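## Task

Remove both cooling blocks from the drawer of the cooler COLD. The block holding red-capped tubes goes onto deck slot D2 and the block holding violet-capped tubes onto D1; each must lie flat between that slot's locators. Every loose tube must finish in the same bore it began in. Afterwards close the drawer completely (COLD's lamp stays lit while it is open). Nothing may rely on the robot to stay in place at the end; release everything and pull the arm away. COLD is free-standing and must stay upright, barely rotated, and within about a finger's width of its starting spot. D1 is the slot beside COLD and D2 the next one past D1. Nothing may leave the table.

## Robot and tools

Robot: one six-joint arm carrying a two-finger gripper. Cameras: cam_head_left and cam_head_right (fixed, 504x504) and cam_wrist (fisheye on the hand, 616x616). Calibration (K, distortion, T_world_to_cam) is supplied per camera; real poses may be off by roughly 2.3 degrees and 9 mm overall.

Frame: the scene frame has its origin on the table surface beneath the arm base, +z upward, and +y to the left when facing along +x. The base itself may sit tilted. The reported hand position is approximate, and less trustworthy when the arm is stretched far out.

execute_actions: the argument actions is a list holding zero or one entry. An empty list simply reports the current state. An entry with rows is a motion: rows is a list of 1 to 15 rows, steps is 1 to 15 (default 15), each step lasting 1/30 s. Row k is used on step k; if rows run out, the final row is reused. An entry with only steps (up to 300) is a pause that ends that many steps after the previous result, and your own reply time eats into it. Optional pictures (true/false) controls whether images return. A refused call does nothing to the robot.

Row layout: each row is one flat list of 9 numbers for the single arm. The first six are absolute joint target angles in radians, in this order: waist, shoulder, elbow, forearm roll, wrist pitch, wrist roll, in the same convention as the Joint positions line. Stated ranges: waist -3.491 to 3.491, shoulder -3.140 to 3.140, elbow -1.187 to 4.328, forearm roll -3.316 to 3.316, wrist pitch -3.140 to 3.140, wrist roll -3.927 to 3.927. Asking more than 0.010 rad beyond an end, and further out than the joint currently is, gets the call refused; true ends can differ by up to 0.010 rad, and a joint is clamped at its true end, reported by "joint sent to its limit" (possibly referring to an earlier motion). The last three numbers, each scaled to [-1, 1], are gripper position, force_limit and speed. These are absolute settings, not offsets. Position: +1 is wide open (140 mm), about -0.8 brings the pads together, -1 closes until blocked. force_limit: about 14 N at -1, 60 N at 0, 107 N at +1 for parts up to 40 mm wide. speed: roughly 30, 140 and 250 mm/s at -1, 0 and +1.

Motion limits: joint targets advance at most 2.62 rad/s (waist, shoulder), 3.14 (elbow), 3.93 (the three wrist joints), need 0.5 s to ramp up, and are coordinated so joints arrive together. Each target is held within 0.805 rad (waist, shoulder), 0.966 (elbow) or 1.21 (wrist joints) of the measured angle, and if the commanded gripper point would land over 70 mm from where it is, all targets are pulled back proportionally. So big moves need several calls. Between calls the arm keeps heading for your last row until it stalls or a step is HELD.

Gripper geometry: fingers extend along the gripper's +z and close along its y. end_effector_position is the spot between the pads when shut; tips reach about 33 mm past it when closed and 9 mm when fully open. Closing pushes the tips about 24 mm further out from the arm, so keep that clearance above surfaces.

Result lines: end_effector_position (metres) and end_effector_quat_wxyz in the scene frame; Joint positions and Joint velocities (rad, rad/s) in column order; object_status 0 moving, 1 blocked while opening, 2 blocked while closing (a grip), 3 reached target or pads touching (thin items may still be held); position_measured in counts, 3 open to 230 pads together, not linear. "joint command not followed" means a clearance check altered targets (mounts count as arm). HELD flags steps where your row was not fully applied. MOTOR HOT warns of heating; OVER-TEMPERATURE FAULT means brakes are on until cool.

Gripping: command -1 and confirm object_status 2. Stalled fingers hold until the position number changes by 0.01 or more, or the object yields or is lost. To squeeze harder, raise force_limit while switching position between -1 and -0.98.

Faults: contact torque at a joint's load limit (waist, shoulder, elbow 150 N m; forearm roll, wrist pitch, wrist roll 37.6 N m; held weight included), or any outside force of 150 N, halts the arm for 10 s, drops the remainder of the call and makes it go limp. Any stop is costly.

Avoid: dropping or slipping parts, slamming, hard impacts, heavy pushing, shoving COLD out of place, spilling tubes, and anything falling off the table (that ends the scene). Brief tugs on held parts or nudges of loose items may happen. Holding loads heats motors, even while you deliberate. The simulation runs while you reply.

zoom_image: camera (cam_head_left, cam_head_right or cam_wrist) and region [x0, y0, x1, y1] in that camera's pixels, top-left origin, at most 504 by 504; gives a sharper crop of the latest image.

finished_scene: pass scene, the current scene's number. It is final; the reply says whether the goal holds and gives the following task. Replying without any tool call stops everything.

Each tool is called after "Request:" as name(argument=value, ...), one argument or row to a line, values as JSON.

## Session

Request:
execute_actions(
  actions=[],
)

Scene clock: 0.00 s of 15600.00 s.
end_effector_position=(+0.2624, -0.2088, +0.1935) position_measured=3 object_status=3 end_effector_quat_wxyz=(-0.158, +0.981, +0.084, -0.075)
Joint positions: [ 0.203 -0.14  -0.646  0.35  -1.509  1.215]
Joint velocities: [ 0. -0. -0.  0. -0. -0.]
camera_calibration (this result's frames):
cam_wrist: T_world_to_cam=[[0.192012, -0.926833, -0.322662, -0.177682], [-0.825802, -0.330235, 0.457161, 0.0632647], [-0.530266, 0.178675, -0.82879, 0.532486], [0, 0, 0, 1]] pos_world=[0.36872, -0.238931, 0.355066]

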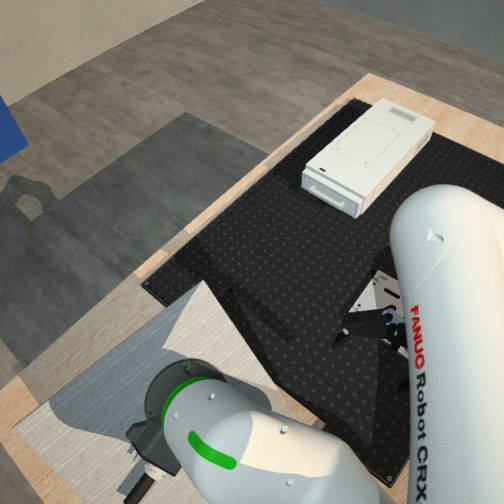

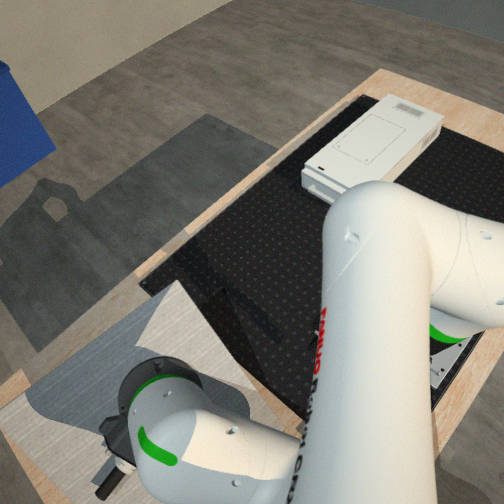

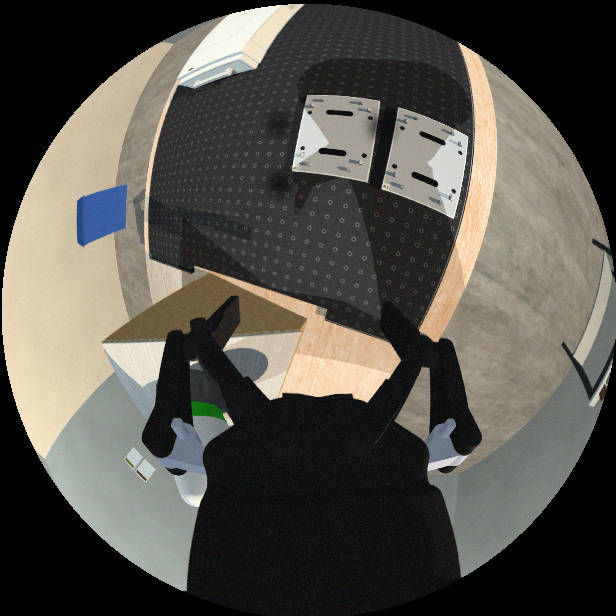

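Request:
zoom_image(
  camera="cam_head_left",
  region=[290, 80, 450, 240],
)

Region (290, 80, 450, 240) of cam_head_left's 504x504 image, scaled by 3.150, with more detail than that image has.

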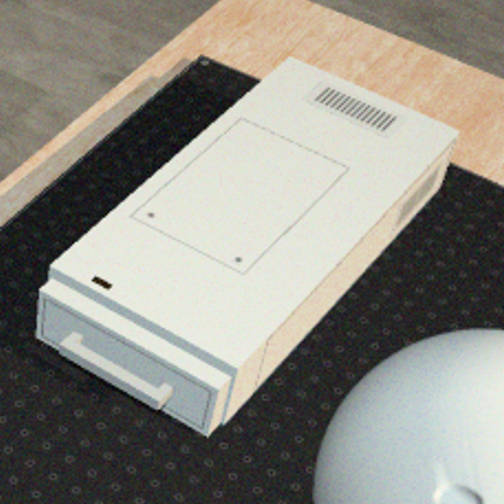

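Request:
execute_actions(
  actions=[
    {"rows":[[0.486,0.87,-0.145,0.597,-1.229,-0.886,-0.57,0,0]]},
  ],
  pictures=false,
)

Request:
execute_actions(
  actions=[
    {"steps":30},
  ],
  pictures=false,
)

Request:
execute_actions(
  actions=[
    {"rows":[[0.41,1.249,0.3645,0.624,-1.31,-0.927,-0.57,0,0]]},
  ],
  pictures=false,
)

Request:
execute_actions(
  actions=[
    {"steps":20},
  ],
)

Request:
zoom_image(
  camera="cam_wrist",
  region=[240, 190, 400, 350],
)

Scene clock: 18.90 s of 15600.00 s.
end_effector_position=(+0.3898, -0.1449, +0.2152) position_measured=107 object_status=0 end_effector_quat_wxyz=(-0.087, +0.989, -0.101, -0.063)
Joint positions: [ 0.311  0.212 -0.456  0.443 -1.403  0.679]
Joint velocities: [ 0.237  0.889  0.419  0.205  0.232 -1.48 ]
Steps of this call (steps 1 to 90: nothing new was sent; then 15.40 s passed at rest; steps 91 to 105: all 15 steps of this action). Readings (joint positions | what the end effector reports):
91: [0.203 -0.139 -0.646 0.350 -1.509 1.214] | position_measured=3 object_status=0
92: [0.205 -0.136 -0.644 0.350 -1.507 1.208] | position_measured=8 object_status=0
94: [0.214 -0.110 -0.628 0.359 -1.498 1.170] | position_measured=23 object_status=0
98: [0.250 -0.002 -0.563 0.391 -1.462 1.008] | position_measured=54 object_status=0
105: the state above

Scene clock: 19.90 s of 15600.00 s.
end_effector_position=(+0.5297, +0.0774, +0.1697) position_measured=201 object_status=3 end_effector_quat_wxyz=(-0.000, +0.755, -0.656, -0.000)
Joint positions: [ 0.486  0.87  -0.145  0.597 -1.229 -0.885]
Joint velocities: [ 0.001  0.005  0.006  0.004  0.001 -0.024]
Steps of this call (steps 1 to 30: the robot went on to your last target). Readings (joint positions | what the end effector reports):
1: [0.318 0.242 -0.442 0.450 -1.395 0.628] | position_measured=114 object_status=0
2: [0.326 0.271 -0.428 0.457 -1.387 0.576] | position_measured=122 object_status=0
4: [0.341 0.328 -0.401 0.470 -1.372 0.467] | position_measured=137 object_status=0
8: [0.370 0.434 -0.351 0.495 -1.344 0.232] | position_measured=167 object_status=0
30: the state above

Scene clock: 20.40 s of 15600.00 s.
end_effector_position=(+0.6397, +0.1441, +0.1381) position_measured=201 object_status=3 end_effector_quat_wxyz=(-0.000, +0.709, -0.705, -0.000)
Joint positions: [ 0.42   1.197  0.294  0.62  -1.299 -0.921]
Joint velocities: [-0.123  0.635  0.851  0.045 -0.127 -0.069]
Steps of this call (steps 1 to 15: all 15 steps of this action). Readings (joint positions | what the end effector reports):
1: [0.486 0.870 -0.145 0.597 -1.229 -0.886] | position_measured=201 object_status=3
2: [0.485 0.874 -0.140 0.597 -1.231 -0.886] | position_measured=201 object_status=3
4: [0.479 0.896 -0.110 0.599 -1.237 -0.889] | position_measured=201 object_status=3
8: [0.458 0.999 0.029 0.606 -1.260 -0.900] | position_measured=201 object_status=3
15: the state above

Scene clock: 21.07 s of 15600.00 s.
end_effector_position=(+0.6545, +0.1538, +0.1298) position_measured=201 object_status=3 end_effector_quat_wxyz=(-0.000, +0.701, -0.713, -0.000)
Joint positions: [ 0.41   1.249  0.364  0.624 -1.31  -0.927]
Joint velocities: [-0.     0.     0.     0.002 -0.    -0.001]
Steps of this call (steps 1 to 20: the robot went on to your last target). Readings (joint positions | what the end effector reports):
1: [0.416 1.216 0.320 0.622 -1.303 -0.923] | position_measured=201 object_status=3
2: [0.413 1.231 0.340 0.623 -1.306 -0.925] | position_measured=201 object_status=3
4: [0.410 1.247 0.362 0.624 -1.310 -0.927] | position_measured=201 object_status=3
8: [0.410 1.249 0.364 0.624 -1.310 -0.927] | position_measured=201 object_status=3
20: the state above
camera_calibration (this result's frames):
cam_wrist: T_world_to_cam=[[-0.9994, -0.0342527, 0.00511613, 0.662475], [-0.0296559, 0.922691, 0.384397, -0.168408], [-0.0178873, 0.384015, -0.923154, 0.268077], [0, 0, 0, 1]] pos_world=[0.661879, 0.0751346, 0.308822]

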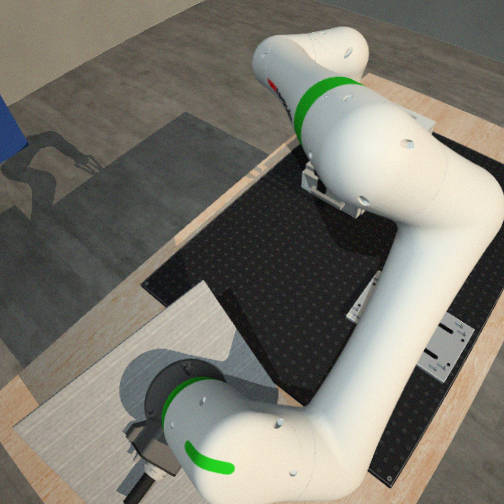

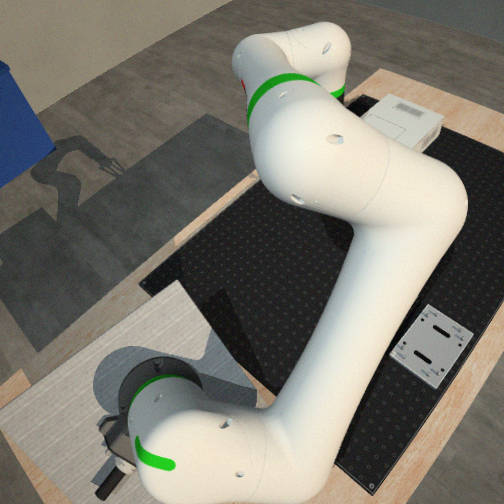

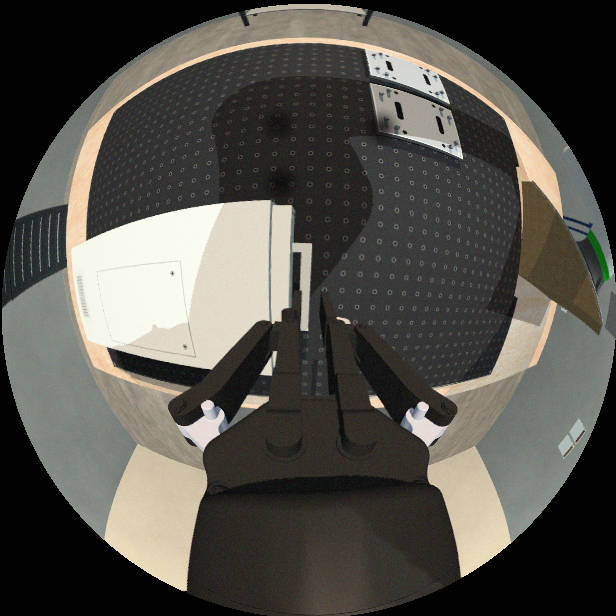

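Region (240, 190, 400, 350) of cam_wrist's 616x616 image, scaled by 3.150, with more detail than that image has.

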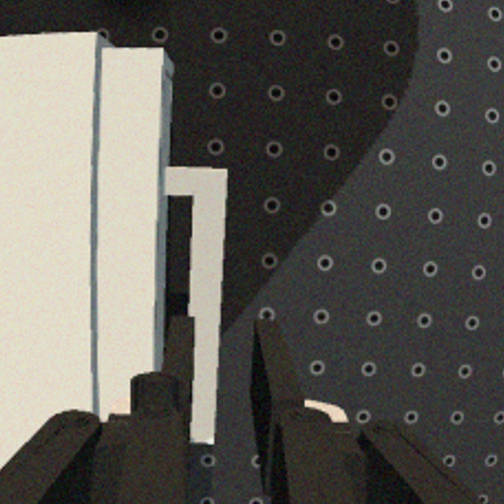

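Request:
execute_actions(
  actions=[
    {"rows":[[0.41,1.249,0.3645,0.624,-1.31,-2.51,0.8,0,0]]},
  ],
  pictures=false,
)

Request:
execute_actions(
  actions=[
    {"steps":20},
  ],
  pictures=false,
)

Request:
execute_actions(
  actions=[
    {"rows":[[0.362,1.289,0.327,0.671,-1.232,-2.533,0.8,0,0]]},
  ],
)

Request:
zoom_image(
  camera="cam_wrist",
  region=[200, 230, 430, 400],
)

Scene clock: 43.20 s of 15600.00 s.
end_effector_position=(+0.6545, +0.1538, +0.1298) position_measured=97 object_status=0 end_effector_quat_wxyz=(+0.000, -0.336, +0.942, +0.000)
Joint positions: [ 0.41   1.249  0.365  0.624 -1.31  -1.795]
Joint velocities: [-0.     0.     0.     0.002 -0.    -3.24 ]
Steps of this call (steps 1 to 15: the robot went on to your last target; steps 16 to 90: nothing new was sent; then 18.63 s passed at rest; steps 91 to 105: all 15 steps of this action). Readings (joint positions | what the end effector reports):
91: [0.410 1.249 0.365 0.624 -1.310 -0.928] | position_measured=201 object_status=0
92: [0.410 1.249 0.365 0.624 -1.310 -0.934] | position_measured=196 object_status=0
94: [0.410 1.249 0.365 0.624 -1.310 -0.972] | position_measured=180 object_status=0
98: [0.410 1.249 0.365 0.624 -1.310 -1.151] | position_measured=150 object_status=0
105: the state above

Scene clock: 43.87 s of 15600.00 s.
end_effector_position=(+0.6545, +0.1538, +0.1298) position_measured=28 object_status=3 end_effector_quat_wxyz=(+0.000, +0.015, +1.000, +0.000)
Joint positions: [ 0.41   1.249  0.365  0.624 -1.31  -2.51 ]
Joint velocities: [-0.    -0.    -0.    -0.001  0.     0.   ]
Steps of this call (steps 1 to 20: the robot went on to your last target). Readings (joint positions | what the end effector reports):
1: [0.410 1.249 0.365 0.624 -1.310 -1.902] | position_measured=89 object_status=0
2: [0.410 1.249 0.365 0.624 -1.310 -2.000] | position_measured=82 object_status=0
4: [0.410 1.249 0.365 0.624 -1.310 -2.170] | position_measured=67 object_status=0
8: [0.410 1.249 0.365 0.624 -1.310 -2.408] | position_measured=36 object_status=0
20: the state above

Scene clock: 44.37 s of 15600.00 s.
end_effector_position=(+0.6578, +0.1549, +0.0778) position_measured=28 object_status=3 end_effector_quat_wxyz=(+0.000, +0.014, +1.000, -0.000)
Joint positions: [ 0.362  1.289  0.327  0.671 -1.232 -2.533]
Joint velocities: [-0.     0.001 -0.001 -0.     0.001  0.001]
Steps of this call (steps 1 to 15: all 15 steps of this action). Readings (joint positions | what the end effector reports):
1: [0.410 1.249 0.364 0.624 -1.310 -2.510] | position_measured=28 object_status=3
2: [0.406 1.252 0.362 0.628 -1.303 -2.512] | position_measured=28 object_status=3
4: [0.384 1.270 0.345 0.649 -1.268 -2.522] | position_measured=28 object_status=3
8: [0.363 1.288 0.328 0.670 -1.233 -2.533] | position_measured=28 object_status=3
15: the state above
camera_calibration (this result's frames):
cam_wrist: T_world_to_cam=[[-0.02416, 0.999699, 0.00428188, -0.13549], [0.923074, 0.0206632, 0.384068, -0.636282], [0.383864, 0.0132316, -0.923295, 0.0129349], [0, 0, 0, 1]] pos_world=[0.579097, 0.148426, 0.256898]

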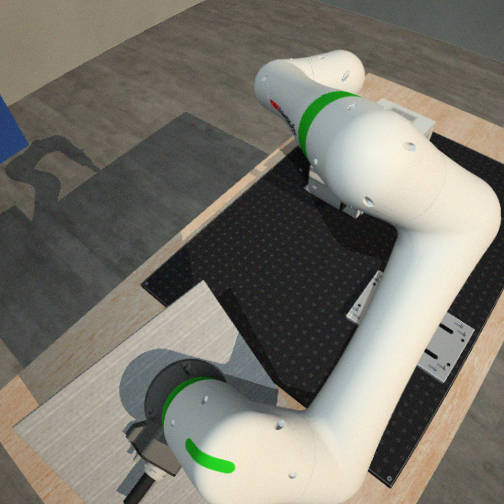

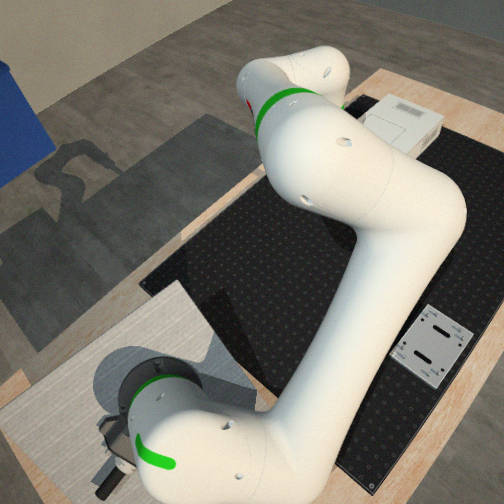

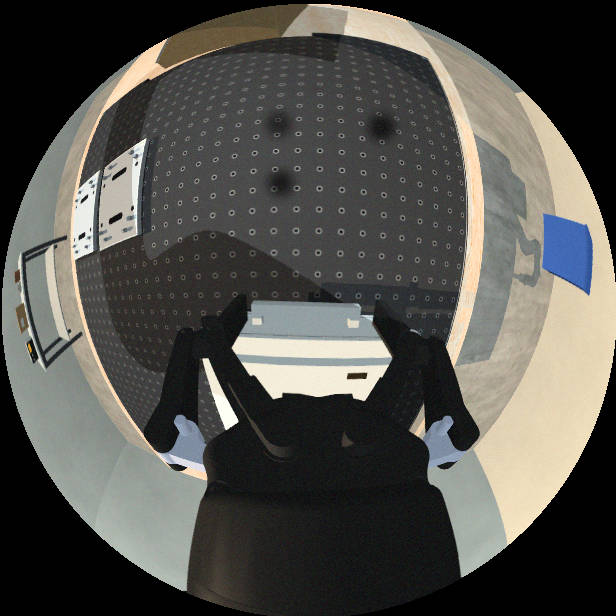

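Region (200, 230, 430, 400) of cam_wrist's 616x616 image, scaled by 2.191, with more detail than that image has; it fills the top 373 rows of this view, and the rest is white.

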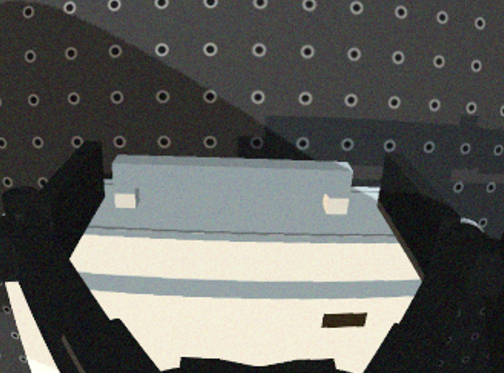

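Request:
execute_actions(
  actions=[
    {"rows":[[0.357,1.279,0.316,0.675,-1.229,-2.522,0.8,0,0],[0.357,1.279,0.316,0.675,-1.229,-2.522,0.8,0,0],[0.357,1.279,0.316,0.675,-1.229,-2.522,0.8,0,0],[0.357,1.279,0.316,0.675,-1.229,-2.522,0.8,0,0],[0.347,1.288,0.308,0.685,-1.212,-2.527,0.8,0,0],[0.347,1.288,0.308,0.685,-1.212,-2.527,0.8,0,0],[0.347,1.288,0.308,0.685,-1.212,-2.527,0.8,0,0],[0.3367,1.297,0.301,0.695,-1.195,-2.532,0.68,0,-0.5]]},
  ],
)

Request:
zoom_image(
  camera="cam_wrist",
  region=[200, 230, 430, 400],
)

Scene clock: 59.00 s of 15600.00 s.
end_effector_position=(+0.6580, +0.1512, +0.0560) position_measured=44 object_status=0 end_effector_quat_wxyz=(+0.000, +0.008, +1.000, +0.000)
Joint positions: [ 0.337  1.297  0.301  0.695 -1.195 -2.532]
Joint velocities: [-0.003  0.003 -0.002  0.003  0.005 -0.002]
Steps of this call (steps 1 to 15: the robot went on to your last target; steps 16 to 90: nothing new was sent; then 11.13 s passed at rest; steps 91 to 105: all 15 steps of this action). Readings (joint positions | what the end effector reports):
91: [0.362 1.289 0.327 0.671 -1.232 -2.533] | position_measured=28 object_status=3
92: [0.360 1.286 0.323 0.672 -1.231 -2.530] | position_measured=28 object_status=3
94: [0.358 1.281 0.318 0.674 -1.230 -2.524] | position_measured=28 object_status=3
98: [0.348 1.287 0.309 0.683 -1.215 -2.526] | position_measured=28 object_status=0
105: the state above
camera_calibration (this result's frames):
cam_wrist: T_world_to_cam=[[-0.0360664, 0.999331, 0.00613276, -0.123963], [0.922633, 0.0309391, 0.384436, -0.629271], [0.383989, 0.0195235, -0.923131, -0.00829685], [0, 0, 0, 1]] pos_world=[0.579301, 0.143511, 0.235016]

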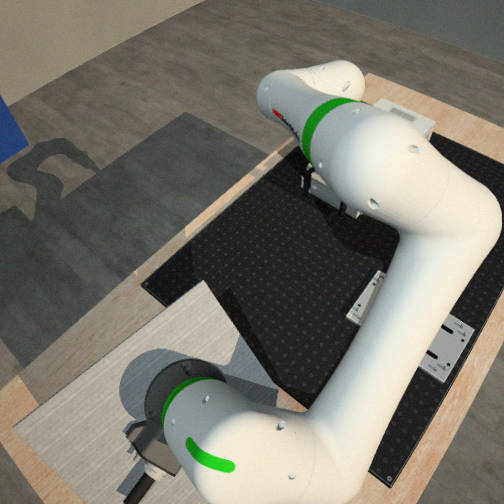

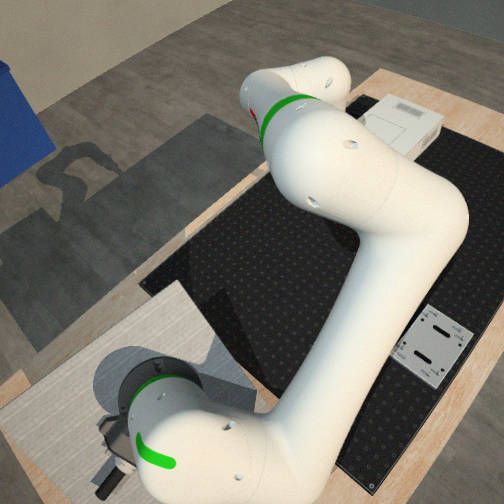

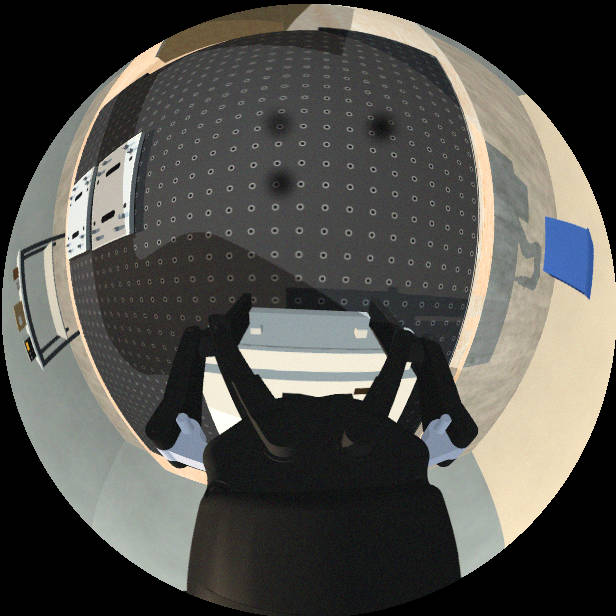

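Region (200, 230, 430, 400) of cam_wrist's 616x616 image, scaled by 2.191, with more detail than that image has; it fills the top 373 rows of this view, and the rest is white.

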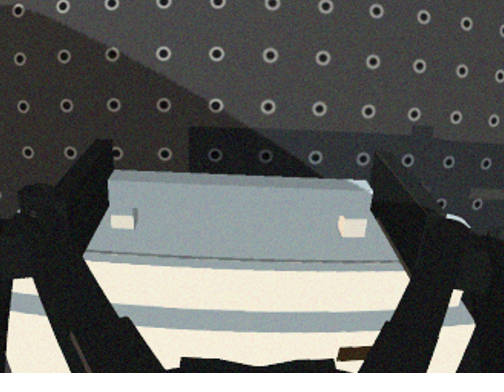

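Shift 1 mm -y, grip, pull 3.5 cm.

Request:
execute_actions(
  actions=[
    {"rows":[[0.3357,1.295,0.299,0.696,-1.196,-2.532,-1,0.3,-0.9]]},
  ],
  pictures=false,
)

Request:
execute_actions(
  actions=[
    {"rows":[[0.3372,1.2907,0.2896,0.6963,-1.1926,-2.536,-1,0.3,-0.9],[0.3372,1.2907,0.2896,0.6963,-1.1926,-2.536,-1,0.3,-0.9],[0.3387,1.2863,0.2802,0.6967,-1.1892,-2.54,-1,0.3,-0.9],[0.3387,1.2863,0.2802,0.6967,-1.1892,-2.54,-1,0.3,-0.9],[0.3402,1.282,0.2708,0.697,-1.1858,-2.544,-1,0.3,-0.9],[0.3402,1.282,0.2708,0.697,-1.1858,-2.544,-1,0.3,-0.9],[0.3417,1.2776,0.2614,0.6974,-1.1824,-2.548,-1,0.3,-0.9],[0.3417,1.2776,0.2614,0.6974,-1.1824,-2.548,-1,0.3,-0.9],[0.3432,1.2733,0.252,0.6977,-1.179,-2.5525,-1,0.3,-0.9],[0.3432,1.2733,0.252,0.6977,-1.179,-2.5525,-1,0.3,-0.9],[0.3447,1.269,0.2426,0.698,-1.1756,-2.5566,-1,0.3,-0.9],[0.3447,1.269,0.2426,0.698,-1.1756,-2.5566,-1,0.3,-0.9],[0.3462,1.2646,0.2332,0.6984,-1.1722,-2.561,-1,0.3,-0.9],[0.3462,1.2646,0.2332,0.6984,-1.1722,-2.561,-1,0.3,-0.9],[0.3477,1.2602,0.2238,0.6988,-1.1688,-2.565,-1,0.3,-0.9]]},
  ],
  pictures=false,
)

Request:
execute_actions(
  actions=[
    {"steps":8},
  ],
)

Scene clock: 74.23 s of 15600.00 s.
end_effector_position=(+0.6578, +0.1497, +0.0559) position_measured=63 object_status=0 end_effector_quat_wxyz=(+0.000, +0.008, +1.000, -0.000)
Joint positions: [ 0.336  1.295  0.299  0.696 -1.196 -2.532]
Joint velocities: [ 0.    -0.001 -0.    -0.001  0.     0.001]
Steps of this call (steps 1 to 15: the robot went on to your last target; steps 16 to 90: nothing new was sent; then 11.73 s passed at rest; steps 91 to 105: all 15 steps of this action). Readings (joint positions | what the end effector reports):
91: [0.337 1.297 0.301 0.695 -1.195 -2.532] | position_measured=44 object_status=0
92: [0.336 1.297 0.300 0.695 -1.195 -2.532] | position_measured=45 object_status=0
94: [0.336 1.296 0.299 0.696 -1.196 -2.532] | position_measured=49 object_status=0
98: [0.336 1.295 0.299 0.696 -1.196 -2.532] | position_measured=58 object_status=0
105: the state above

Scene clock: 74.73 s of 15600.00 s.
end_effector_position=(+0.6433, +0.1495, +0.0558) position_measured=64 object_status=2 end_effector_quat_wxyz=(+0.000, +0.008, +1.000, -0.000)
Joint positions: [ 0.346  1.267  0.238  0.698 -1.174 -2.559]
Joint velocities: [ 0.022 -0.062 -0.134  0.007  0.048 -0.06 ]
Steps of this call (steps 1 to 15: all 15 steps of this action). Readings (joint positions | what the end effector reports):
1: [0.336 1.295 0.299 0.696 -1.196 -2.532] | position_measured=63 object_status=2
2: [0.336 1.293 0.296 0.697 -1.195 -2.533] | position_measured=63 object_status=2
4: [0.337 1.290 0.288 0.697 -1.192 -2.537] | position_measured=64 object_status=2
8: [0.340 1.282 0.270 0.697 -1.186 -2.544] | position_measured=64 object_status=2
15: the state above

Scene clock: 75.00 s of 15600.00 s.
end_effector_position=(+0.6400, +0.1494, +0.0558) position_measured=64 object_status=2 end_effector_quat_wxyz=(+0.000, +0.008, +1.000, -0.000)
Joint positions: [ 0.348  1.26   0.224  0.699 -1.169 -2.565]
Joint velocities: [ 0.    -0.002 -0.002  0.001  0.    -0.001]
Steps of this call (steps 1 to 8: the robot went on to your last target). Readings (joint positions | what the end effector reports):
1: [0.346 1.264 0.233 0.698 -1.172 -2.561] | position_measured=64 object_status=2
2: [0.347 1.262 0.229 0.698 -1.170 -2.563] | position_measured=64 object_status=2
4: [0.348 1.261 0.225 0.699 -1.169 -2.564] | position_measured=64 object_status=2
8: the state above
camera_calibration (this result's frames):
cam_wrist: T_world_to_cam=[[-0.0361799, 0.999333, 0.00491672, -0.122594], [0.922691, 0.0315146, 0.38425, -0.612707], [0.383839, 0.0184387, -0.923216, -0.00126596], [0, 0, 0, 1]] pos_world=[0.56139, 0.141845, 0.234867]

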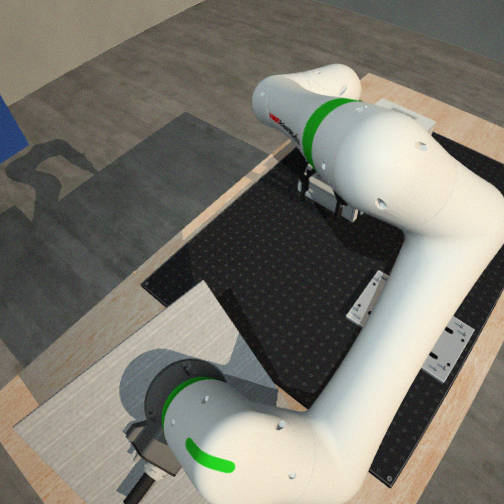

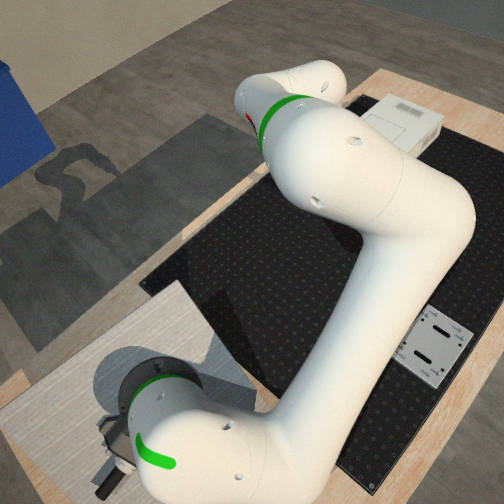

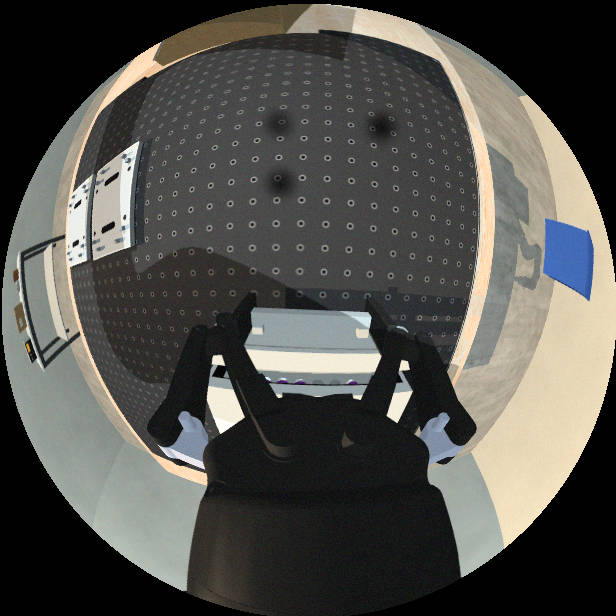

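Request:
execute_actions(
  actions=[
    {"rows":[[0.3501,1.2538,0.2099,0.6992,-1.1637,-2.571,-1,0.3,-0.9],[0.3526,1.2475,0.1959,0.6995,-1.1586,-2.5774,-1,0.3,-0.9],[0.3551,1.2411,0.182,0.6998,-1.1535,-2.5837,-1,0.3,-0.9],[0.3578,1.2348,0.168,0.7,-1.1483,-2.59,-1,0.3,-0.9],[0.3606,1.2285,0.1541,0.7003,-1.1432,-2.5966,-1,0.3,-0.9],[0.3634,1.2223,0.1402,0.7005,-1.1381,-2.603,-1,0.3,-0.9],[0.3663,1.216,0.1262,0.7006,-1.133,-2.6096,-1,0.3,-0.9],[0.3693,1.2098,0.1123,0.7007,-1.1279,-2.6163,-1,0.3,-0.9],[0.3724,1.2036,0.0983,0.7008,-1.1228,-2.623,-1,0.3,-0.9],[0.3756,1.1975,0.0844,0.7008,-1.1177,-2.63,-1,0.3,-0.9]]},
  ],
  pictures=false,
)

Request:
execute_actions(
  actions=[
    {"rows":[[0.3789,1.1913,0.0705,0.7008,-1.1125,-2.6366,-1,0.3,-0.9],[0.3823,1.1852,0.0565,0.7007,-1.1074,-2.6435,-1,0.3,-0.9],[0.3857,1.1791,0.0426,0.7006,-1.1023,-2.6504,-1,0.3,-0.9],[0.3893,1.173,0.0286,0.7005,-1.0972,-2.6575,-1,0.3,-0.9],[0.3929,1.167,0.0147,0.7003,-1.0921,-2.6646,-1,0.3,-0.9],[0.3966,1.161,0.0008,0.7,-1.087,-2.6717,-1,0.3,-0.9],[0.4004,1.155,-0.0132,0.6998,-1.0818,-2.679,-1,0.3,-0.9],[0.4043,1.149,-0.0271,0.6995,-1.0767,-2.6862,-1,0.3,-0.9],[0.4083,1.143,-0.041,0.6992,-1.0716,-2.6936,-1,0.3,-0.9],[0.4124,1.137,-0.055,0.699,-1.0665,-2.701,-1,0.3,-0.9]]},
  ],
  pictures=false,
)

Request:
execute_actions(
  actions=[
    {"rows":[[0.4124,1.137,-0.055,0.699,-1.0665,-2.701,0.68,0.3,-0.5]]},
  ],
)

Request:
zoom_image(
  camera="cam_wrist",
  region=[200, 230, 430, 400],
)

Request:
zoom_image(
  camera="cam_head_left",
  region=[290, 80, 450, 240],
)

Scene clock: 108.03 s of 15600.00 s.
end_effector_position=(+0.6036, +0.1498, +0.0557) position_measured=64 object_status=2 end_effector_quat_wxyz=(+0.000, +0.007, +1.000, +0.000)
Joint positions: [ 0.375  1.198  0.086  0.701 -1.118 -2.629]
Joint velocities: [ 0.006 -0.015 -0.031  0.004  0.015 -0.017]
Steps of this call (steps 1 to 30: the robot went on to your last target; steps 31 to 90: nothing new was sent; then 29.53 s passed at rest; steps 91 to 105: all 15 steps of this action). Readings (joint positions | what the end effector reports):
91: [0.348 1.260 0.223 0.699 -1.169 -2.565] | position_measured=64 object_status=2
92: [0.348 1.258 0.219 0.699 -1.167 -2.567] | position_measured=64 object_status=2
94: [0.352 1.250 0.202 0.699 -1.161 -2.575] | position_measured=64 object_status=2
98: [0.361 1.228 0.154 0.700 -1.143 -2.597] | position_measured=64 object_status=2
105: the state above

Scene clock: 108.53 s of 15600.00 s.
end_effector_position=(+0.5620, +0.1511, +0.0558) position_measured=64 object_status=2 end_effector_quat_wxyz=(+0.000, +0.008, +1.000, +0.001)
Joint positions: [ 0.412  1.138 -0.053  0.699 -1.067 -2.7  ]
Joint velocities: [ 0.008 -0.015 -0.03   0.002  0.014 -0.017]
Steps of this call (steps 1 to 15: all 15 steps of this action). Readings (joint positions | what the end effector reports):
1: [0.375 1.198 0.085 0.701 -1.118 -2.630] | position_measured=64 object_status=2
2: [0.377 1.196 0.080 0.701 -1.116 -2.632] | position_measured=64 object_status=2
4: [0.381 1.188 0.063 0.701 -1.110 -2.640] | position_measured=64 object_status=2
8: [0.393 1.167 0.014 0.700 -1.092 -2.665] | position_measured=64 object_status=2
15: the state above

Scene clock: 109.03 s of 15600.00 s.
end_effector_position=(+0.5616, +0.1511, +0.0559) position_measured=44 object_status=3 end_effector_quat_wxyz=(+0.000, +0.008, +1.000, +0.001)
Joint positions: [ 0.412  1.137 -0.055  0.699 -1.067 -2.701]
Joint velocities: [-0.    -0.001  0.    -0.001  0.     0.   ]
Steps of this call (steps 1 to 15: all 15 steps of this action). Readings (joint positions | what the end effector reports):
1: [0.412 1.137 -0.054 0.699 -1.067 -2.701] | position_measured=64 object_status=0
2: [0.412 1.137 -0.055 0.699 -1.067 -2.701] | position_measured=64 object_status=0
4: [0.412 1.137 -0.055 0.699 -1.067 -2.701] | position_measured=51 object_status=0
8: [0.412 1.137 -0.055 0.699 -1.067 -2.701] | position_measured=44 object_status=0
15: the state above
camera_calibration (this result's frames):
cam_wrist: T_world_to_cam=[[-0.0352342, 0.999357, 0.00664733, -0.127766], [0.922735, 0.0299768, 0.384267, -0.540208], [0.383821, 0.0196731, -0.923198, 0.0287107], [0, 0, 0, 1]] pos_world=[0.482948, 0.143312, 0.234939]

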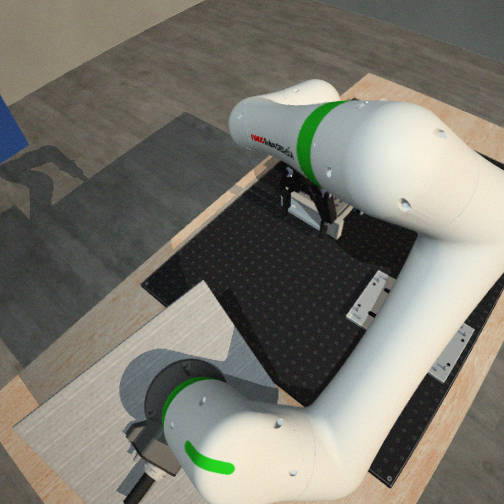

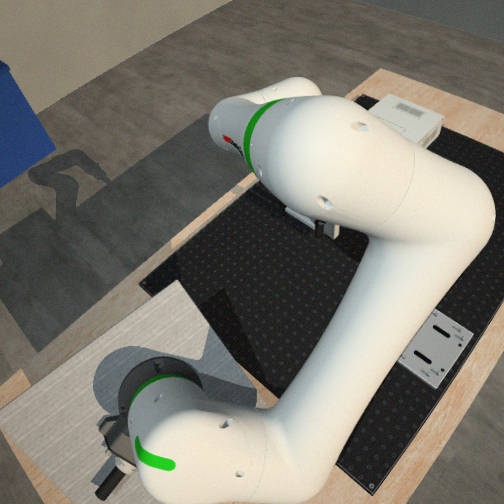

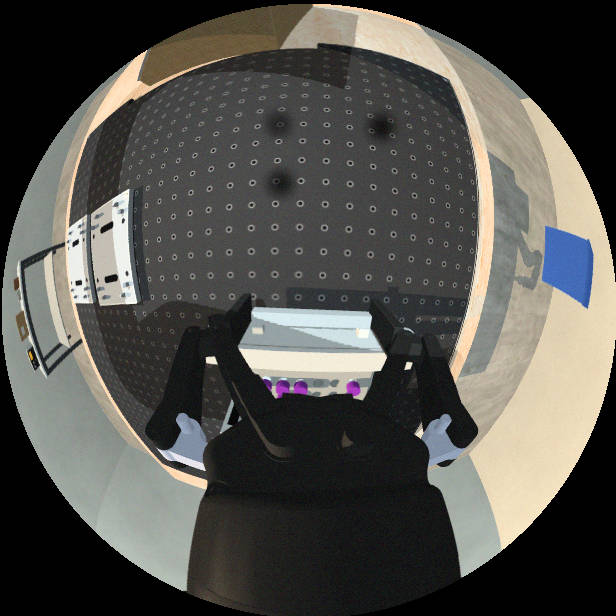

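Region (200, 230, 430, 400) of cam_wrist's 616x616 image, scaled by 2.191, with more detail than that image has; it fills the top 373 rows of this view, and the rest is white.

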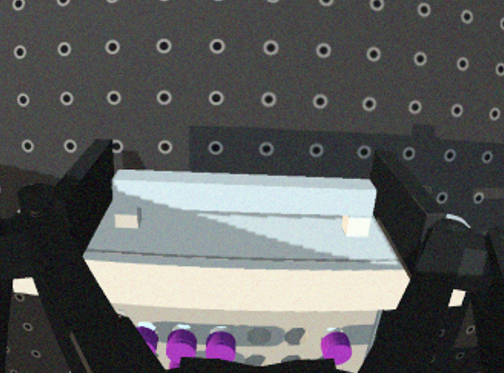

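Region (290, 80, 450, 240) of cam_head_left's 504x504 image, scaled by 3.150, with more detail than that image has.

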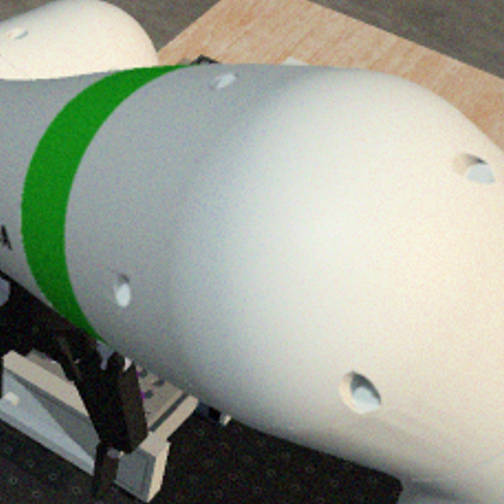

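Request:
execute_actions(
  actions=[
    {"rows":[[0.4124,1.137,-0.055,0.699,-1.0665,-2.701,-1,-0.2,-0.7]]},
  ],
  pictures=false,
)

Request:
execute_actions(
  actions=[
    {"rows":[[0.4157,1.1321,-0.0664,0.6989,-1.0624,-2.7068,-1,-0.2,-0.7],[0.419,1.1272,-0.0777,0.6988,-1.0582,-2.7127,-1,-0.2,-0.7],[0.4223,1.1224,-0.0888,0.6985,-1.0541,-2.7185,-1,-0.2,-0.7],[0.4257,1.1177,-0.0999,0.6983,-1.05,-2.7243,-1,-0.2,-0.7],[0.4292,1.113,-0.1109,0.698,-1.046,-2.73,-1,-0.2,-0.7],[0.4327,1.1083,-0.1219,0.6976,-1.0419,-2.7358,-1,-0.2,-0.7],[0.4362,1.1037,-0.1327,0.6972,-1.0379,-2.7415,-1,-0.2,-0.7],[0.4398,1.0992,-0.1435,0.6967,-1.0339,-2.7472,-1,-0.2,-0.7],[0.4435,1.0947,-0.1541,0.6962,-1.0299,-2.7528,-1,-0.2,-0.7],[0.4472,1.0903,-0.1647,0.6956,-1.0259,-2.7585,-1,-0.2,-0.7],[0.451,1.0859,-0.1752,0.695,-1.0219,-2.7641,-1,-0.2,-0.7],[0.4548,1.0816,-0.1856,0.6943,-1.018,-2.7697,-1,-0.2,-0.7],[0.4586,1.0774,-0.1959,0.6935,-1.014,-2.7753,-1,-0.2,-0.7],[0.4625,1.0732,-0.2062,0.6927,-1.0101,-2.7808,-1,-0.2,-0.7],[0.4665,1.069,-0.2163,0.6918,-1.0062,-2.7863,-1,-0.2,-0.7]]},
  ],
  pictures=false,
)

Request:
execute_actions(
  actions=[
    {"rows":[[0.4705,1.0649,-0.2264,0.6909,-1.0023,-2.7918,-1,-0.2,-0.7],[0.4745,1.0609,-0.2363,0.6899,-0.9985,-2.7973,-1,-0.2,-0.7],[0.4786,1.0569,-0.2462,0.6889,-0.9946,-2.8027,-1,-0.2,-0.7],[0.4828,1.053,-0.256,0.6878,-0.9908,-2.8081,-1,-0.2,-0.7],[0.487,1.0491,-0.2657,0.6867,-0.987,-2.8135,-1,-0.2,-0.7],[0.491,1.0455,-0.2746,0.6856,-0.9834,-2.8185,-1,-0.2,-0.7],[0.495,1.042,-0.2835,0.6845,-0.9799,-2.8234,-1,-0.2,-0.7],[0.499,1.0385,-0.2922,0.6832,-0.9763,-2.8283,-1,-0.2,-0.7],[0.5031,1.0351,-0.3009,0.682,-0.9728,-2.8332,-1,-0.2,-0.7],[0.5073,1.0318,-0.3095,0.6807,-0.9693,-2.838,-1,-0.2,-0.7],[0.5115,1.0285,-0.318,0.6793,-0.9659,-2.8429,-1,-0.2,-0.7],[0.5157,1.0253,-0.3264,0.6779,-0.9624,-2.8477,-1,-0.2,-0.7],[0.52,1.0221,-0.3347,0.6764,-0.959,-2.8525,-1,-0.2,-0.7],[0.5244,1.019,-0.3429,0.6749,-0.9555,-2.8573,-1,-0.2,-0.7],[0.5288,1.0159,-0.3511,0.6733,-0.9521,-2.862,-1,-0.2,-0.7]]},
  ],
  pictures=false,
)

Request:
execute_actions(
  actions=[
    {"rows":[[0.5332,1.0129,-0.3592,0.6717,-0.9487,-2.8667,-1,-0.2,-0.7],[0.5377,1.0099,-0.3672,0.67,-0.9454,-2.8714,-1,-0.2,-0.7],[0.5377,1.0099,-0.3672,0.67,-0.9454,-2.8714,-1,-0.2,-0.7],[0.5423,1.007,-0.3751,0.6682,-0.942,-2.876,-1,-0.2,-0.7],[0.5423,1.007,-0.3751,0.6682,-0.942,-2.876,-1,-0.2,-0.7],[0.5469,1.0041,-0.3829,0.6664,-0.9387,-2.8807,-1,-0.2,-0.7],[0.5469,1.0041,-0.3829,0.6664,-0.9387,-2.8807,-1,-0.2,-0.7],[0.5515,1.0013,-0.3905,0.6645,-0.9353,-2.8853,-1,-0.2,-0.7],[0.5515,1.0013,-0.3905,0.6645,-0.9353,-2.8853,-1,-0.2,-0.7],[0.5562,0.9985,-0.3982,0.6626,-0.932,-2.89,-1,-0.2,-0.7]]},
  ],
)

Request:
zoom_image(
  camera="cam_head_left",
  region=[290, 80, 450, 240],
)

Scene clock: 154.60 s of 15600.00 s.
end_effector_position=(+0.5615, +0.1511, +0.0559) position_measured=62 object_status=2 end_effector_quat_wxyz=(+0.000, +0.008, +1.000, +0.001)
Joint positions: [ 0.413  1.137 -0.055  0.699 -1.066 -2.701]
Joint velocities: [-0.     0.    -0.    -0.    -0.001  0.   ]
Steps of this call (steps 1 to 15: the robot went on to your last target; steps 16 to 90: nothing new was sent; then 42.07 s passed at rest; steps 91 to 105: all 15 steps of this action). Readings (joint positions | what the end effector reports):
91: [0.412 1.137 -0.055 0.699 -1.066 -2.701] | position_measured=44 object_status=0
92: [0.412 1.137 -0.055 0.699 -1.066 -2.701] | position_measured=46 object_status=0
94: [0.412 1.137 -0.055 0.699 -1.066 -2.701] | position_measured=53 object_status=0
98: [0.413 1.137 -0.055 0.699 -1.066 -2.701] | position_measured=62 object_status=0
105: the state above

Scene clock: 155.10 s of 15600.00 s.
end_effector_position=(+0.5185, +0.1515, +0.0560) position_measured=62 object_status=2 end_effector_quat_wxyz=(+0.000, +0.008, +1.000, +0.001)
Joint positions: [ 0.455  1.081 -0.187  0.694 -1.017 -2.771]
Joint velocities: [ 0.114 -0.127 -0.307 -0.021  0.116 -0.165]
Steps of this call (steps 1 to 15: all 15 steps of this action). Readings (joint positions | what the end effector reports):
1: [0.413 1.137 -0.055 0.699 -1.066 -2.701] | position_measured=62 object_status=2
2: [0.413 1.136 -0.059 0.699 -1.065 -2.703] | position_measured=62 object_status=2
4: [0.418 1.129 -0.073 0.699 -1.060 -2.711] | position_measured=62 object_status=2
8: [0.430 1.112 -0.113 0.698 -1.045 -2.731] | position_measured=62 object_status=2
15: the state above

Scene clock: 155.60 s of 15600.00 s.
end_effector_position=(+0.4665, +0.1527, +0.0560) position_measured=62 object_status=2 end_effector_quat_wxyz=(+0.000, +0.008, +1.000, +0.001)
Joint positions: [ 0.517  1.024 -0.329  0.677 -0.961 -2.849]
Joint velocities: [ 0.128 -0.095 -0.247 -0.043  0.102 -0.144]
Steps of this call (steps 1 to 15: all 15 steps of this action). Readings (joint positions | what the end effector reports):
1: [0.459 1.077 -0.198 0.693 -1.013 -2.776] | position_measured=62 object_status=2
2: [0.463 1.073 -0.208 0.692 -1.009 -2.782] | position_measured=62 object_status=2
4: [0.471 1.064 -0.228 0.691 -1.002 -2.793] | position_measured=62 object_status=2
8: [0.488 1.049 -0.267 0.686 -0.986 -2.814] | position_measured=62 object_status=2
15: the state above

Scene clock: 156.10 s of 15600.00 s.
end_effector_position=(+0.4388, +0.1538, +0.0560) position_measured=62 object_status=2 end_effector_quat_wxyz=(+0.000, +0.008, +1.000, +0.001)
Joint positions: [ 0.556  0.999 -0.398  0.663 -0.932 -2.89 ]
Joint velocities: [ 0.007 -0.003 -0.01  -0.005  0.004 -0.006]
Steps of this call (steps 1 to 15: all 15 steps of this action). Readings (joint positions | what the end effector reports):
1: [0.521 1.021 -0.337 0.676 -0.958 -2.854] | position_measured=62 object_status=2
2: [0.526 1.018 -0.345 0.674 -0.955 -2.859] | position_measured=62 object_status=2
4: [0.534 1.013 -0.360 0.671 -0.948 -2.867] | position_measured=62 object_status=2
8: [0.545 1.006 -0.379 0.667 -0.940 -2.878] | position_measured=62 object_status=2
15: the state above
camera_calibration (this result's frames):
cam_wrist: T_world_to_cam=[[-0.0353104, 0.999354, 0.00674696, -0.134791], [0.922718, 0.030008, 0.384305, -0.426993], [0.383854, 0.0197955, -0.923182, 0.0758335], [0, 0, 0, 1]] pos_world=[0.360126, 0.146016, 0.235013]

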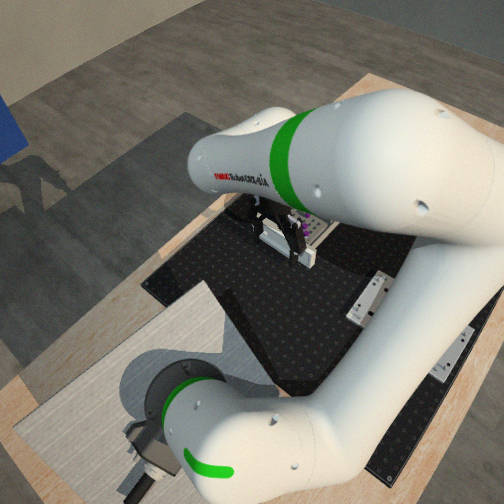

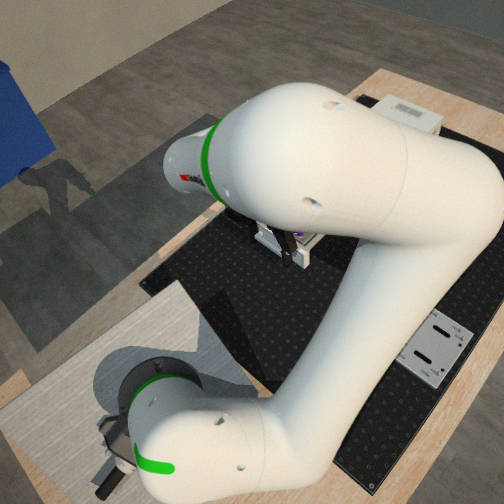

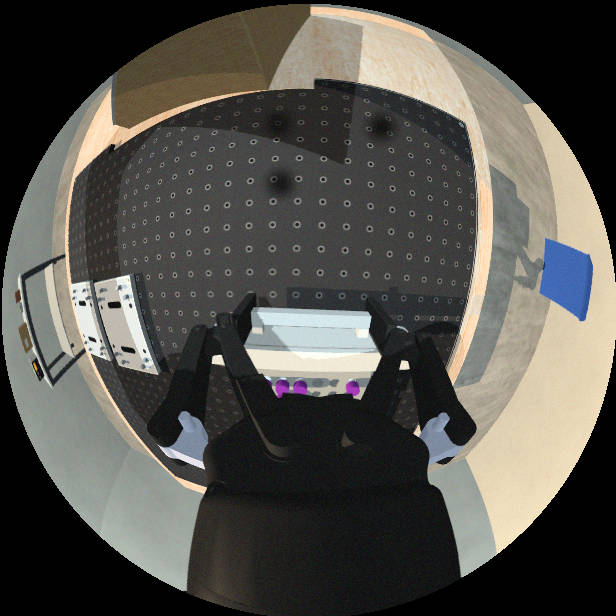

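Region (290, 80, 450, 240) of cam_head_left's 504x504 image, scaled by 3.150, with more detail than that image has.

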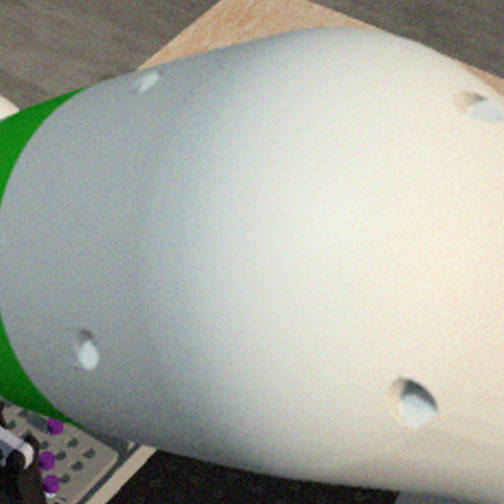

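Request:
zoom_image(
  camera="cam_head_right",
  region=[360, 80, 460, 150],
)

Request:
execute_actions(
  actions=[
    {"rows":[[0.561,0.9958,-0.4057,0.6606,-0.9287,-2.8945,-1,-0.2,-0.7],[0.561,0.9958,-0.4057,0.6606,-0.9287,-2.8945,-1,-0.2,-0.7],[0.561,0.9958,-0.4057,0.6606,-0.9287,-2.8945,-1,-0.2,-0.7],[0.5658,0.9932,-0.4132,0.6586,-0.9255,-2.899,-1,-0.2,-0.7],[0.5658,0.9932,-0.4132,0.6586,-0.9255,-2.899,-1,-0.2,-0.7],[0.5658,0.9932,-0.4132,0.6586,-0.9255,-2.899,-1,-0.2,-0.7],[0.5706,0.9906,-0.4205,0.6565,-0.9222,-2.9035,-1,-0.2,-0.7],[0.5706,0.9906,-0.4205,0.6565,-0.9222,-2.9035,-1,-0.2,-0.7],[0.5706,0.9906,-0.4205,0.6565,-0.9222,-2.9035,-1,-0.2,-0.7],[0.5755,0.9881,-0.4278,0.6544,-0.919,-2.908,-1,-0.2,-0.7]]},
  ],
)

Request:
zoom_image(
  camera="cam_head_right",
  region=[360, 80, 460, 150],
)

Request:
zoom_image(
  camera="cam_wrist",
  region=[200, 230, 430, 400],
)

Region (360, 80, 460, 150) of cam_head_right's 504x504 image, scaled by 5.040, with more detail than that image has; it fills the top 353 rows of this view, and the rest is white.

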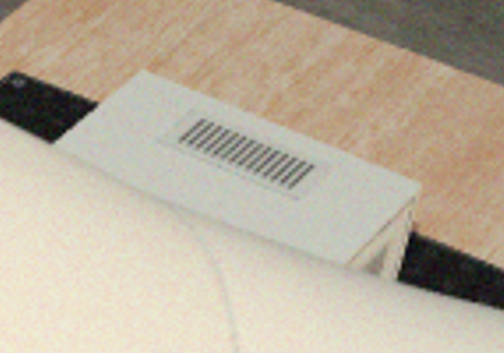

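Scene clock: 168.50 s of 15600.00 s.
end_effector_position=(+0.4260, +0.1543, +0.0559) position_measured=62 object_status=2 end_effector_quat_wxyz=(+0.000, +0.008, +1.000, +0.001)
Joint positions: [ 0.575  0.988 -0.427  0.655 -0.919 -2.908]
Joint velocities: [ 0.005 -0.003 -0.007 -0.002  0.003 -0.005]
Steps of this call (steps 1 to 15: the robot went on to your last target; steps 16 to 90: nothing new was sent; then 8.90 s passed at rest; steps 91 to 105: all 15 steps of this action). Readings (joint positions | what the end effector reports):
91: [0.556 0.998 -0.399 0.663 -0.932 -2.890] | position_measured=62 object_status=2
92: [0.558 0.997 -0.401 0.662 -0.931 -2.892] | position_measured=62 object_status=2
94: [0.560 0.996 -0.405 0.661 -0.929 -2.894] | position_measured=62 object_status=2
98: [0.567 0.992 -0.415 0.658 -0.925 -2.900] | position_measured=62 object_status=2
105: the state above
camera_calibration (this result's frames):
cam_wrist: T_world_to_cam=[[-0.0352242, 0.999359, 0.00644096, -0.135816], [0.922736, 0.0300469, 0.38426, -0.415231], [0.38382, 0.0194786, -0.923202, 0.0807308], [0, 0, 0, 1]] pos_world=[0.347378, 0.146633, 0.234962]

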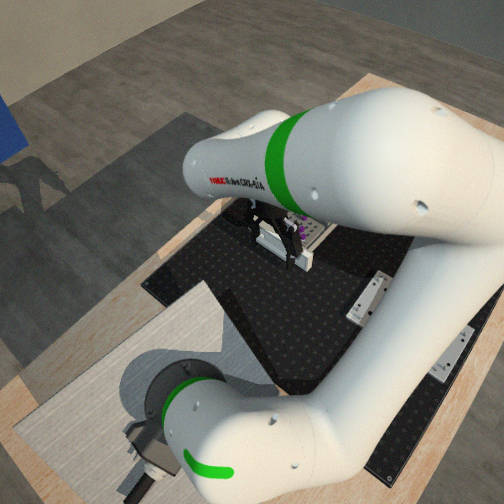

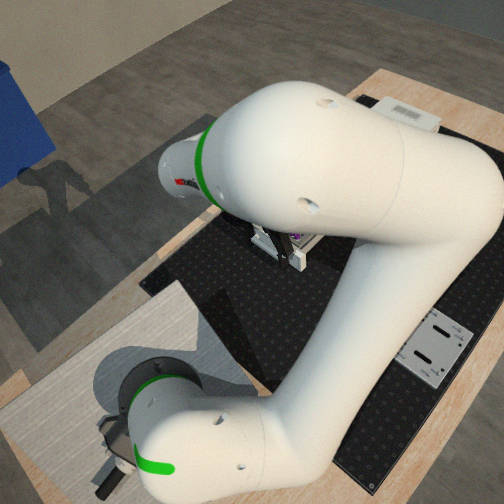

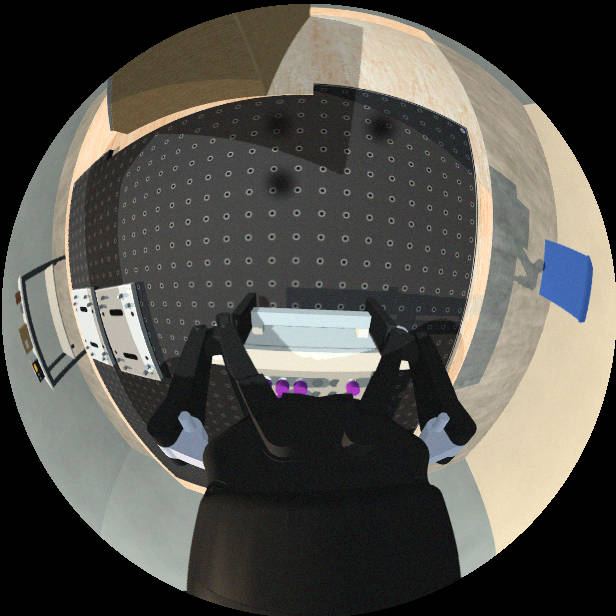

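Region (360, 80, 460, 150) of cam_head_right's 504x504 image, scaled by 5.040, with more detail than that image has; it fills the top 353 rows of this view, and the rest is white.

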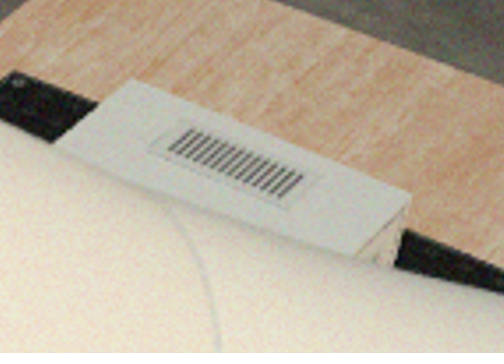

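Region (200, 230, 430, 400) of cam_wrist's 616x616 image, scaled by 2.191, with more detail than that image has; it fills the top 373 rows of this view, and the rest is white.

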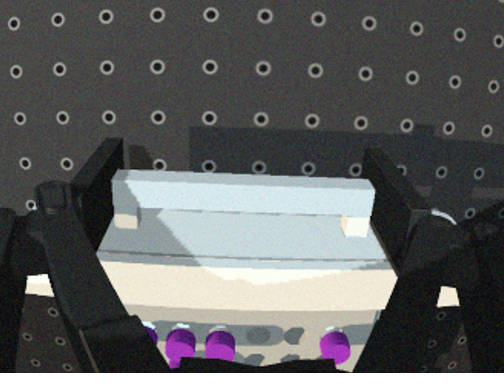

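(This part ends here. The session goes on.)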